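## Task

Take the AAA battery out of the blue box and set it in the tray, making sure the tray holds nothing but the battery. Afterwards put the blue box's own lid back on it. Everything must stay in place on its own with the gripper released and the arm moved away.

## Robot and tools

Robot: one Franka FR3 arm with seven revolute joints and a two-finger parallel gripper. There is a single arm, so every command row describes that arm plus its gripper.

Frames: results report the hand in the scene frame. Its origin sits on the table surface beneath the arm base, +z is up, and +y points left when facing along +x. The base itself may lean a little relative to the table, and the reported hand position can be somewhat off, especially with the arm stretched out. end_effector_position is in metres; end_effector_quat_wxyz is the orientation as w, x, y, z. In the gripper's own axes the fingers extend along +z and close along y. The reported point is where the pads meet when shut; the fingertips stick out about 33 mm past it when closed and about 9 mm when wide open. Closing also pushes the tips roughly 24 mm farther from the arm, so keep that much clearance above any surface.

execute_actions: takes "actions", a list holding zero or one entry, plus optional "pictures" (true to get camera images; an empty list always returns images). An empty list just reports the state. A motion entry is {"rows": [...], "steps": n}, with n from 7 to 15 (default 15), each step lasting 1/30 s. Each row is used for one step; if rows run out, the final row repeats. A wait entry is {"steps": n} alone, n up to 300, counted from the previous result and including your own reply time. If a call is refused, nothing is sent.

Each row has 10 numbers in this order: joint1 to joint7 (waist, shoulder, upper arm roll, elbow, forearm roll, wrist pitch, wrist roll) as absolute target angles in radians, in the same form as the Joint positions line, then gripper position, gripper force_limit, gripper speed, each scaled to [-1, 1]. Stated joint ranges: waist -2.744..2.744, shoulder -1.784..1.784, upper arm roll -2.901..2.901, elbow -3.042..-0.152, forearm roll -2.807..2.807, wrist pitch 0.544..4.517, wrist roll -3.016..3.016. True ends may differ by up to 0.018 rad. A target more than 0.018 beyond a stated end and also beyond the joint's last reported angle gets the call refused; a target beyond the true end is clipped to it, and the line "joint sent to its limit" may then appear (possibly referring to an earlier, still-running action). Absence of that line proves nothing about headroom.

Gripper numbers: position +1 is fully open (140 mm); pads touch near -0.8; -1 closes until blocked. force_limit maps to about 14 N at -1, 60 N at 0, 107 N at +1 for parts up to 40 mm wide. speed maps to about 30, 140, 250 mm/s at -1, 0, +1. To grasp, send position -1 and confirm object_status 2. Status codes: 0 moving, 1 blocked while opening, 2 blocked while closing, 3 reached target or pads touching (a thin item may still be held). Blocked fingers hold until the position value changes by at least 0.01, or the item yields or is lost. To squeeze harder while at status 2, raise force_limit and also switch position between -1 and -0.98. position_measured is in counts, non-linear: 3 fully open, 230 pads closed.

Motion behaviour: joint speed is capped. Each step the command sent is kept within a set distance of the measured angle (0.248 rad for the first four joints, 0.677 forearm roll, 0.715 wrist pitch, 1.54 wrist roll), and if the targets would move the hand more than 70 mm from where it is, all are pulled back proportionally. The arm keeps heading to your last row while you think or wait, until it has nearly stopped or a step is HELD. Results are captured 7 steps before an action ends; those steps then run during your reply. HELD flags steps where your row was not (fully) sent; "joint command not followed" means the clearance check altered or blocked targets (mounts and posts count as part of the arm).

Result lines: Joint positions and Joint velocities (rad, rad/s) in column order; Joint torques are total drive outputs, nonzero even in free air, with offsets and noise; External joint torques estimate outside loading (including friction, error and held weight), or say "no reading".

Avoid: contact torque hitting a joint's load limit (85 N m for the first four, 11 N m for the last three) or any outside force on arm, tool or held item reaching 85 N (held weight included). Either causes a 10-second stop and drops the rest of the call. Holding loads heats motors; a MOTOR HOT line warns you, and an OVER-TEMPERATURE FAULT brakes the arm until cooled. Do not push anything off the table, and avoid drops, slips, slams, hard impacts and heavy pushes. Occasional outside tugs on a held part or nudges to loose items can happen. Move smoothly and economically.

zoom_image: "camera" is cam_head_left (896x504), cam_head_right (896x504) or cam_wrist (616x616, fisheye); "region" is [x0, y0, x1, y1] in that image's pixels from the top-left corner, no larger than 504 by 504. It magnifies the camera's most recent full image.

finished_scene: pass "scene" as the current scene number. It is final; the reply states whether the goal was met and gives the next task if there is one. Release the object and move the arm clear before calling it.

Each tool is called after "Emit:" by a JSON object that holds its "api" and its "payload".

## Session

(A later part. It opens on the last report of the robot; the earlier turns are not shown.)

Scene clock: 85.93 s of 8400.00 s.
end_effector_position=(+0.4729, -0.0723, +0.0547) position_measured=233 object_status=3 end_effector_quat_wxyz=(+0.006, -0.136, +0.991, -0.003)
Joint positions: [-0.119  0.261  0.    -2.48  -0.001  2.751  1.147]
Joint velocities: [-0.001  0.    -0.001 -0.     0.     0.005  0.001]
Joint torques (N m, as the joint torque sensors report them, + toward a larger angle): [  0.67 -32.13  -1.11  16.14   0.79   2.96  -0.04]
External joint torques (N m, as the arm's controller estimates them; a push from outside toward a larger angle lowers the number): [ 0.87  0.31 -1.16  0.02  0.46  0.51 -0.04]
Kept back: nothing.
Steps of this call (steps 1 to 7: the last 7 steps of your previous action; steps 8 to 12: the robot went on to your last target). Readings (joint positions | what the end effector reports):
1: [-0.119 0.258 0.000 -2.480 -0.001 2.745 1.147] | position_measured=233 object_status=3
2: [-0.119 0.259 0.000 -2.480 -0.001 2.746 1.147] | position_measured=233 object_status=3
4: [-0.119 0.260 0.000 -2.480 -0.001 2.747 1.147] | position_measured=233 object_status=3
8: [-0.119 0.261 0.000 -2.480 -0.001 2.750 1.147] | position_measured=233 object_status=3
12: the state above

Emit:
{"api": "execute_actions", "payload": {"actions": [{"rows":[[-0.119,0.265,0,-2.479,0,2.756,1.147,-1,0,1],[-0.119,0.269,0,-2.479,0,2.759,1.147,-1,0,1],[-0.119,0.273,0,-2.479,0,2.762,1.147,-1,0,1],[-0.119,0.277,0,-2.479,0,2.765,1.147,-1,0,1],[-0.119,0.281,0,-2.479,0,2.768,1.147,-1,0,1],[-0.119,0.285,0,-2.479,0,2.771,1.147,-1,0,1]],"steps":15}]}}

Emit:
{"api": "execute_actions", "payload": {"actions": [{"steps":12}], "pictures": true}}

Emit:
{"api": "zoom_image", "payload": {"camera": "cam_head_left", "region": [410,190,480,260]}}

Scene clock: 86.50 s of 8400.00 s.
end_effector_position=(+0.4764, -0.0728, +0.0533) position_measured=233 object_status=3 end_effector_quat_wxyz=(+0.010, -0.136, +0.991, -0.004)
Joint positions: [-0.119  0.268  0.    -2.476 -0.001  2.763  1.147]
Joint velocities: [-0.001  0.012 -0.001  0.013  0.     0.042 -0.001]
Joint torques (N m, as the joint torque sensors report them, + toward a larger angle): [  1.79 -23.56  -0.49  12.32   0.77   2.81  -0.03]
External joint torques (N m, as the arm's controller estimates them; a push from outside toward a larger angle lowers the number): [ 1.87  9.53 -0.67 -3.9   0.46  0.32 -0.02]
Steps of this call (steps 1 to 9: the robot went on to your last target; steps 10 to 17: the first 8 steps of this action). Readings (joint positions | what the end effector reports):
10: [-0.119 0.261 0.000 -2.480 -0.001 2.752 1.147] | position_measured=233 object_status=3
11: [-0.119 0.262 0.000 -2.480 -0.001 2.753 1.147] | position_measured=233 object_status=3
13: [-0.119 0.265 0.000 -2.479 -0.001 2.756 1.147] | position_measured=233 object_status=3
17: the state above

Scene clock: 86.90 s of 8400.00 s.
end_effector_position=(+0.4783, -0.0731, +0.0534) position_measured=233 object_status=3 end_effector_quat_wxyz=(+0.012, -0.136, +0.991, -0.005)
Joint positions: [-0.119  0.27   0.    -2.475 -0.001  2.77   1.147]
Joint velocities: [-0.001  0.001  0.    -0.    -0.     0.004 -0.   ]
Joint torques (N m, as the joint torque sensors report them, + toward a larger angle): [  0.65 -22.92  -0.41  12.62   0.75   2.76  -0.04]
External joint torques (N m, as the arm's controller estimates them; a push from outside toward a larger angle lowers the number): [ 0.73  9.85 -0.59 -3.51  0.43  0.27 -0.04]
Kept back: nothing.
Steps of this call (steps 1 to 7: the last 7 steps of your previous action; steps 8 to 12: the robot went on to your last target). Readings (joint positions | what the end effector reports):
1: [-0.119 0.269 0.000 -2.476 -0.001 2.764 1.147] | position_measured=233 object_status=3
2: [-0.119 0.269 0.000 -2.476 -0.001 2.765 1.147] | position_measured=233 object_status=3
4: [-0.119 0.270 0.000 -2.475 -0.001 2.767 1.147] | position_measured=233 object_status=3
8: [-0.119 0.270 0.000 -2.475 -0.001 2.769 1.147] | position_measured=233 object_status=3
12: the state above

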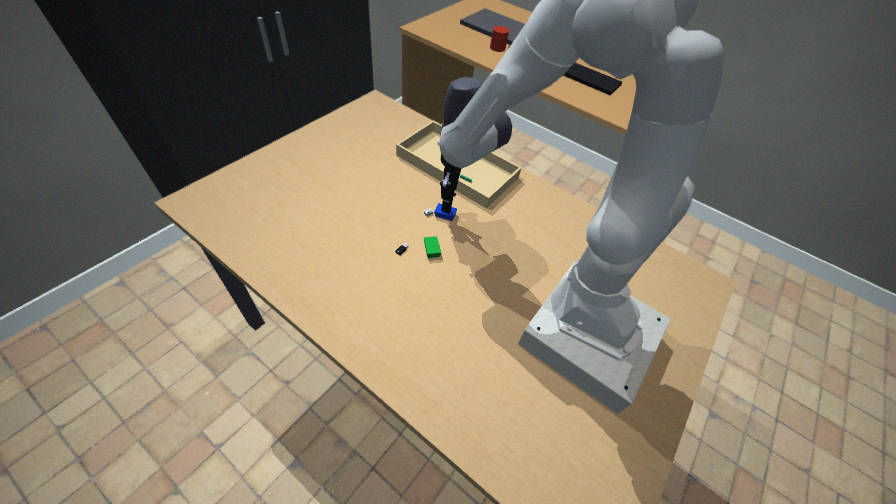

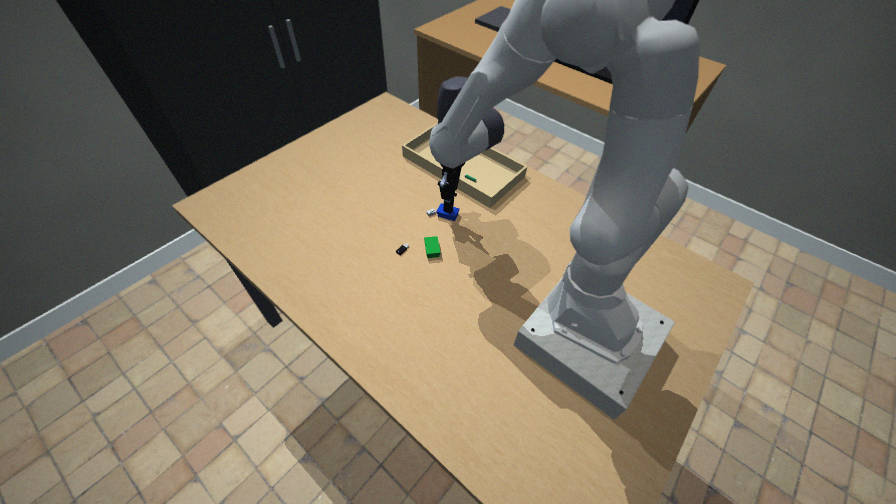

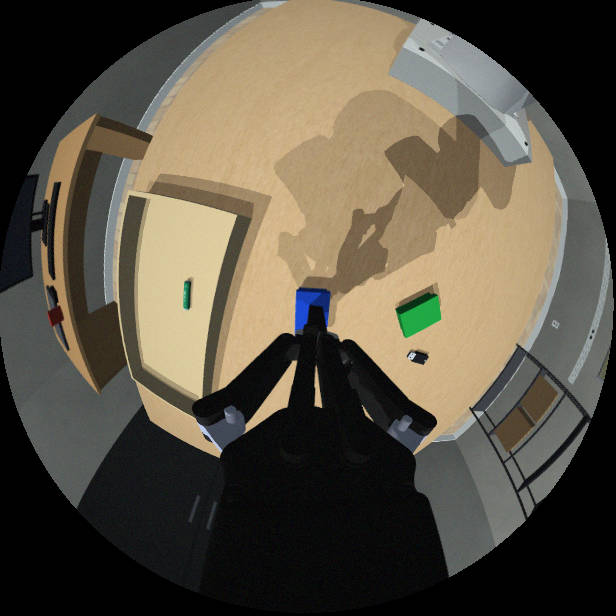

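Region (410, 190, 480, 260) of cam_head_left's 896x504 image, scaled by 7.200, with more detail than that image has.

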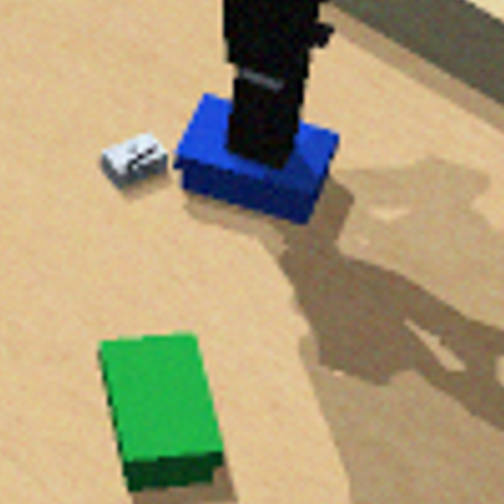

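Solid at ~20 N; seated. Retreat.

Emit:
{"api": "execute_actions", "payload": {"actions": [{"rows":[[-0.119,0.255,0,-2.48,0,2.755,1.147,-1,0,1],[-0.119,0.23,0,-2.48,0,2.73,1.147,-1,0,1],[-0.119,0.18,0,-2.48,0,2.68,1.147,-1,0,1],[-0.119,0.1,0,-2.48,0,2.6,1.147,-1,0,1],[-0.119,0.0,0,-2.48,0,2.5,1.147,-1,0,1],[-0.119,-0.1,0,-2.47,0,2.4,1.147,-1,0,1],[-0.119,-0.2,0,-2.45,0,2.3,1.147,-1,0,1]],"steps":15}]}}

Emit:
{"api": "execute_actions", "payload": {"actions": [{"steps":25}], "pictures": true}}

Emit:
{"api": "zoom_image", "payload": {"camera": "cam_head_left", "region": [410,190,480,260]}}

Scene clock: 95.37 s of 8400.00 s.
end_effector_position=(+0.4949, -0.0755, +0.1584) position_measured=233 object_status=3 end_effector_quat_wxyz=(+0.041, -0.136, +0.990, -0.014)
Joint positions: [-0.119  0.018  0.    -2.474 -0.001  2.576  1.147]
Joint velocities: [-0.001 -1.546  0.     0.195 -0.    -1.044  0.001]
Joint torques (N m, as the joint torque sensors report them, + toward a larger angle): [  0.   -23.68  -0.66  18.92   0.75   2.11  -0.03]
External joint torques (N m, as the arm's controller estimates them; a push from outside toward a larger angle lowers the number): [ 0.07 -1.67 -0.62  1.41  0.32 -0.41 -0.03]
Steps of this call (steps 1 to 15: the robot went on to your last target; steps 16 to 90: nothing new was sent; then 5.20 s passed at rest; steps 91 to 98: the first 8 steps of this action). Readings (joint positions | what the end effector reports):
91: [-0.119 0.268 0.000 -2.476 -0.001 2.769 1.147] | position_measured=233 object_status=3
92: [-0.119 0.261 0.000 -2.478 -0.001 2.763 1.147] | position_measured=233 object_status=3
94: [-0.119 0.216 0.000 -2.485 -0.001 2.723 1.147] | position_measured=233 object_status=3
98: the state above

Scene clock: 96.20 s of 8400.00 s.
end_effector_position=(+0.4691, -0.0714, +0.2466) position_measured=233 object_status=3 end_effector_quat_wxyz=(+0.028, -0.136, +0.990, -0.010)
Joint positions: [-0.119 -0.201  0.    -2.448 -0.001  2.305  1.147]
Joint velocities: [ 0.001  0.001  0.001  0.001  0.001 -0.013 -0.001]
Joint torques (N m, as the joint torque sensors report them, + toward a larger angle): [  0.55 -22.61  -0.51  21.01   1.06   2.25   0.01]
External joint torques (N m, as the arm's controller estimates them; a push from outside toward a larger angle lowers the number): [ 0.54  0.76 -0.32 -1.72  0.43 -0.32  0.01]
Kept back: nothing.
Steps of this call (steps 1 to 7: the last 7 steps of your previous action; steps 8 to 25: the robot went on to your last target). Readings (joint positions | what the end effector reports):
1: [-0.119 -0.034 0.000 -2.468 -0.001 2.540 1.147] | position_measured=233 object_status=3
2: [-0.119 -0.086 0.000 -2.461 -0.001 2.500 1.147] | position_measured=233 object_status=3
4: [-0.119 -0.164 0.000 -2.447 -0.001 2.439 1.147] | position_measured=233 object_status=3
8: [-0.119 -0.203 0.000 -2.443 -0.001 2.368 1.147] | position_measured=233 object_status=3
25: the state above

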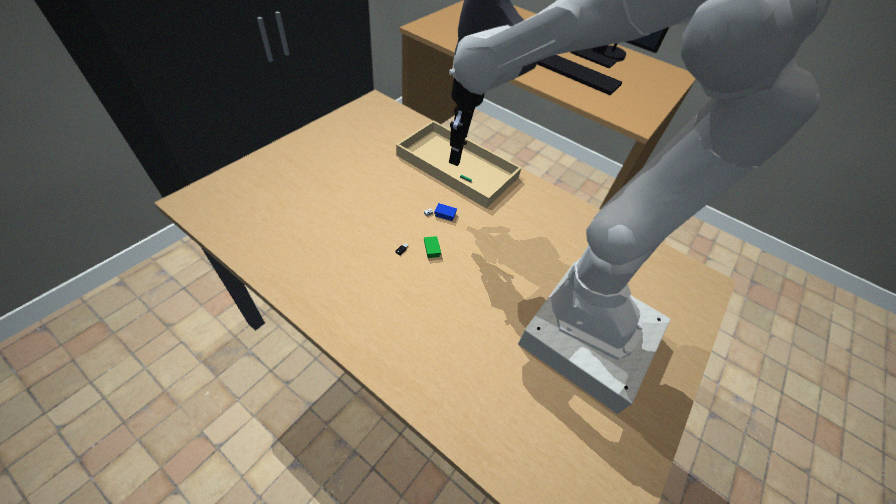

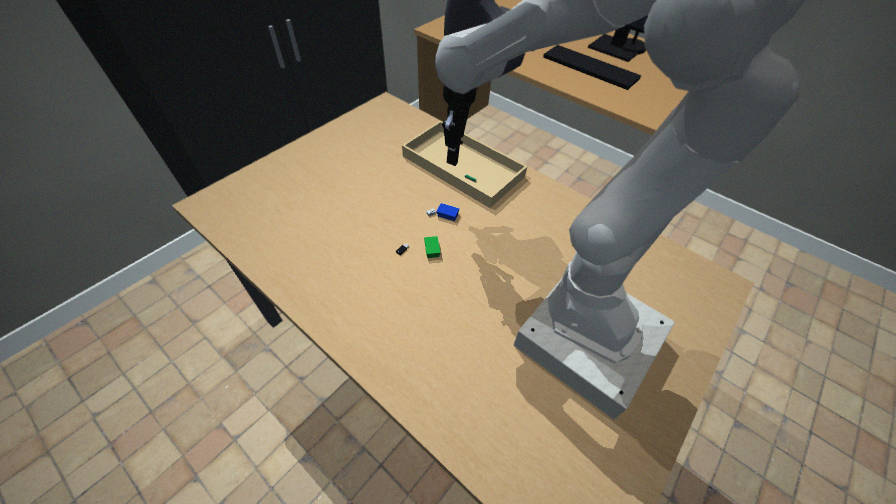

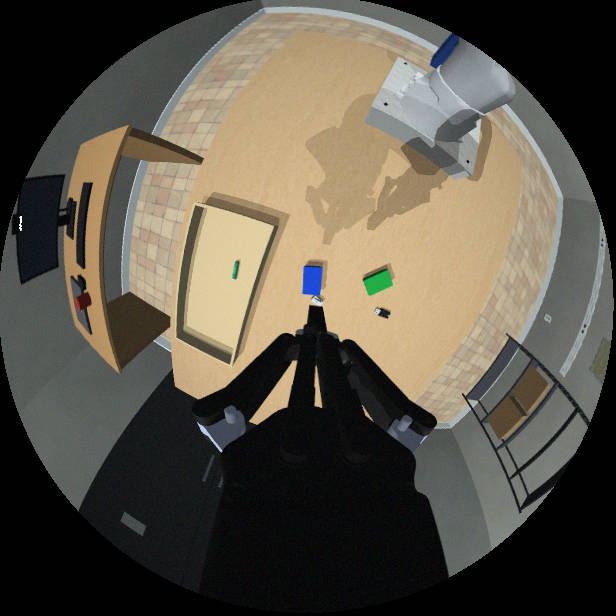

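Region (410, 190, 480, 260) of cam_head_left's 896x504 image, scaled by 7.200, with more detail than that image has.

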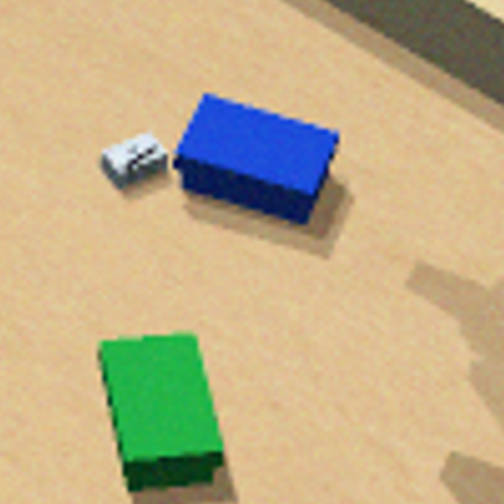

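Emit:
{"api": "finished_scene", "payload": {"scene": 2}}

The scene is finished: the task was done.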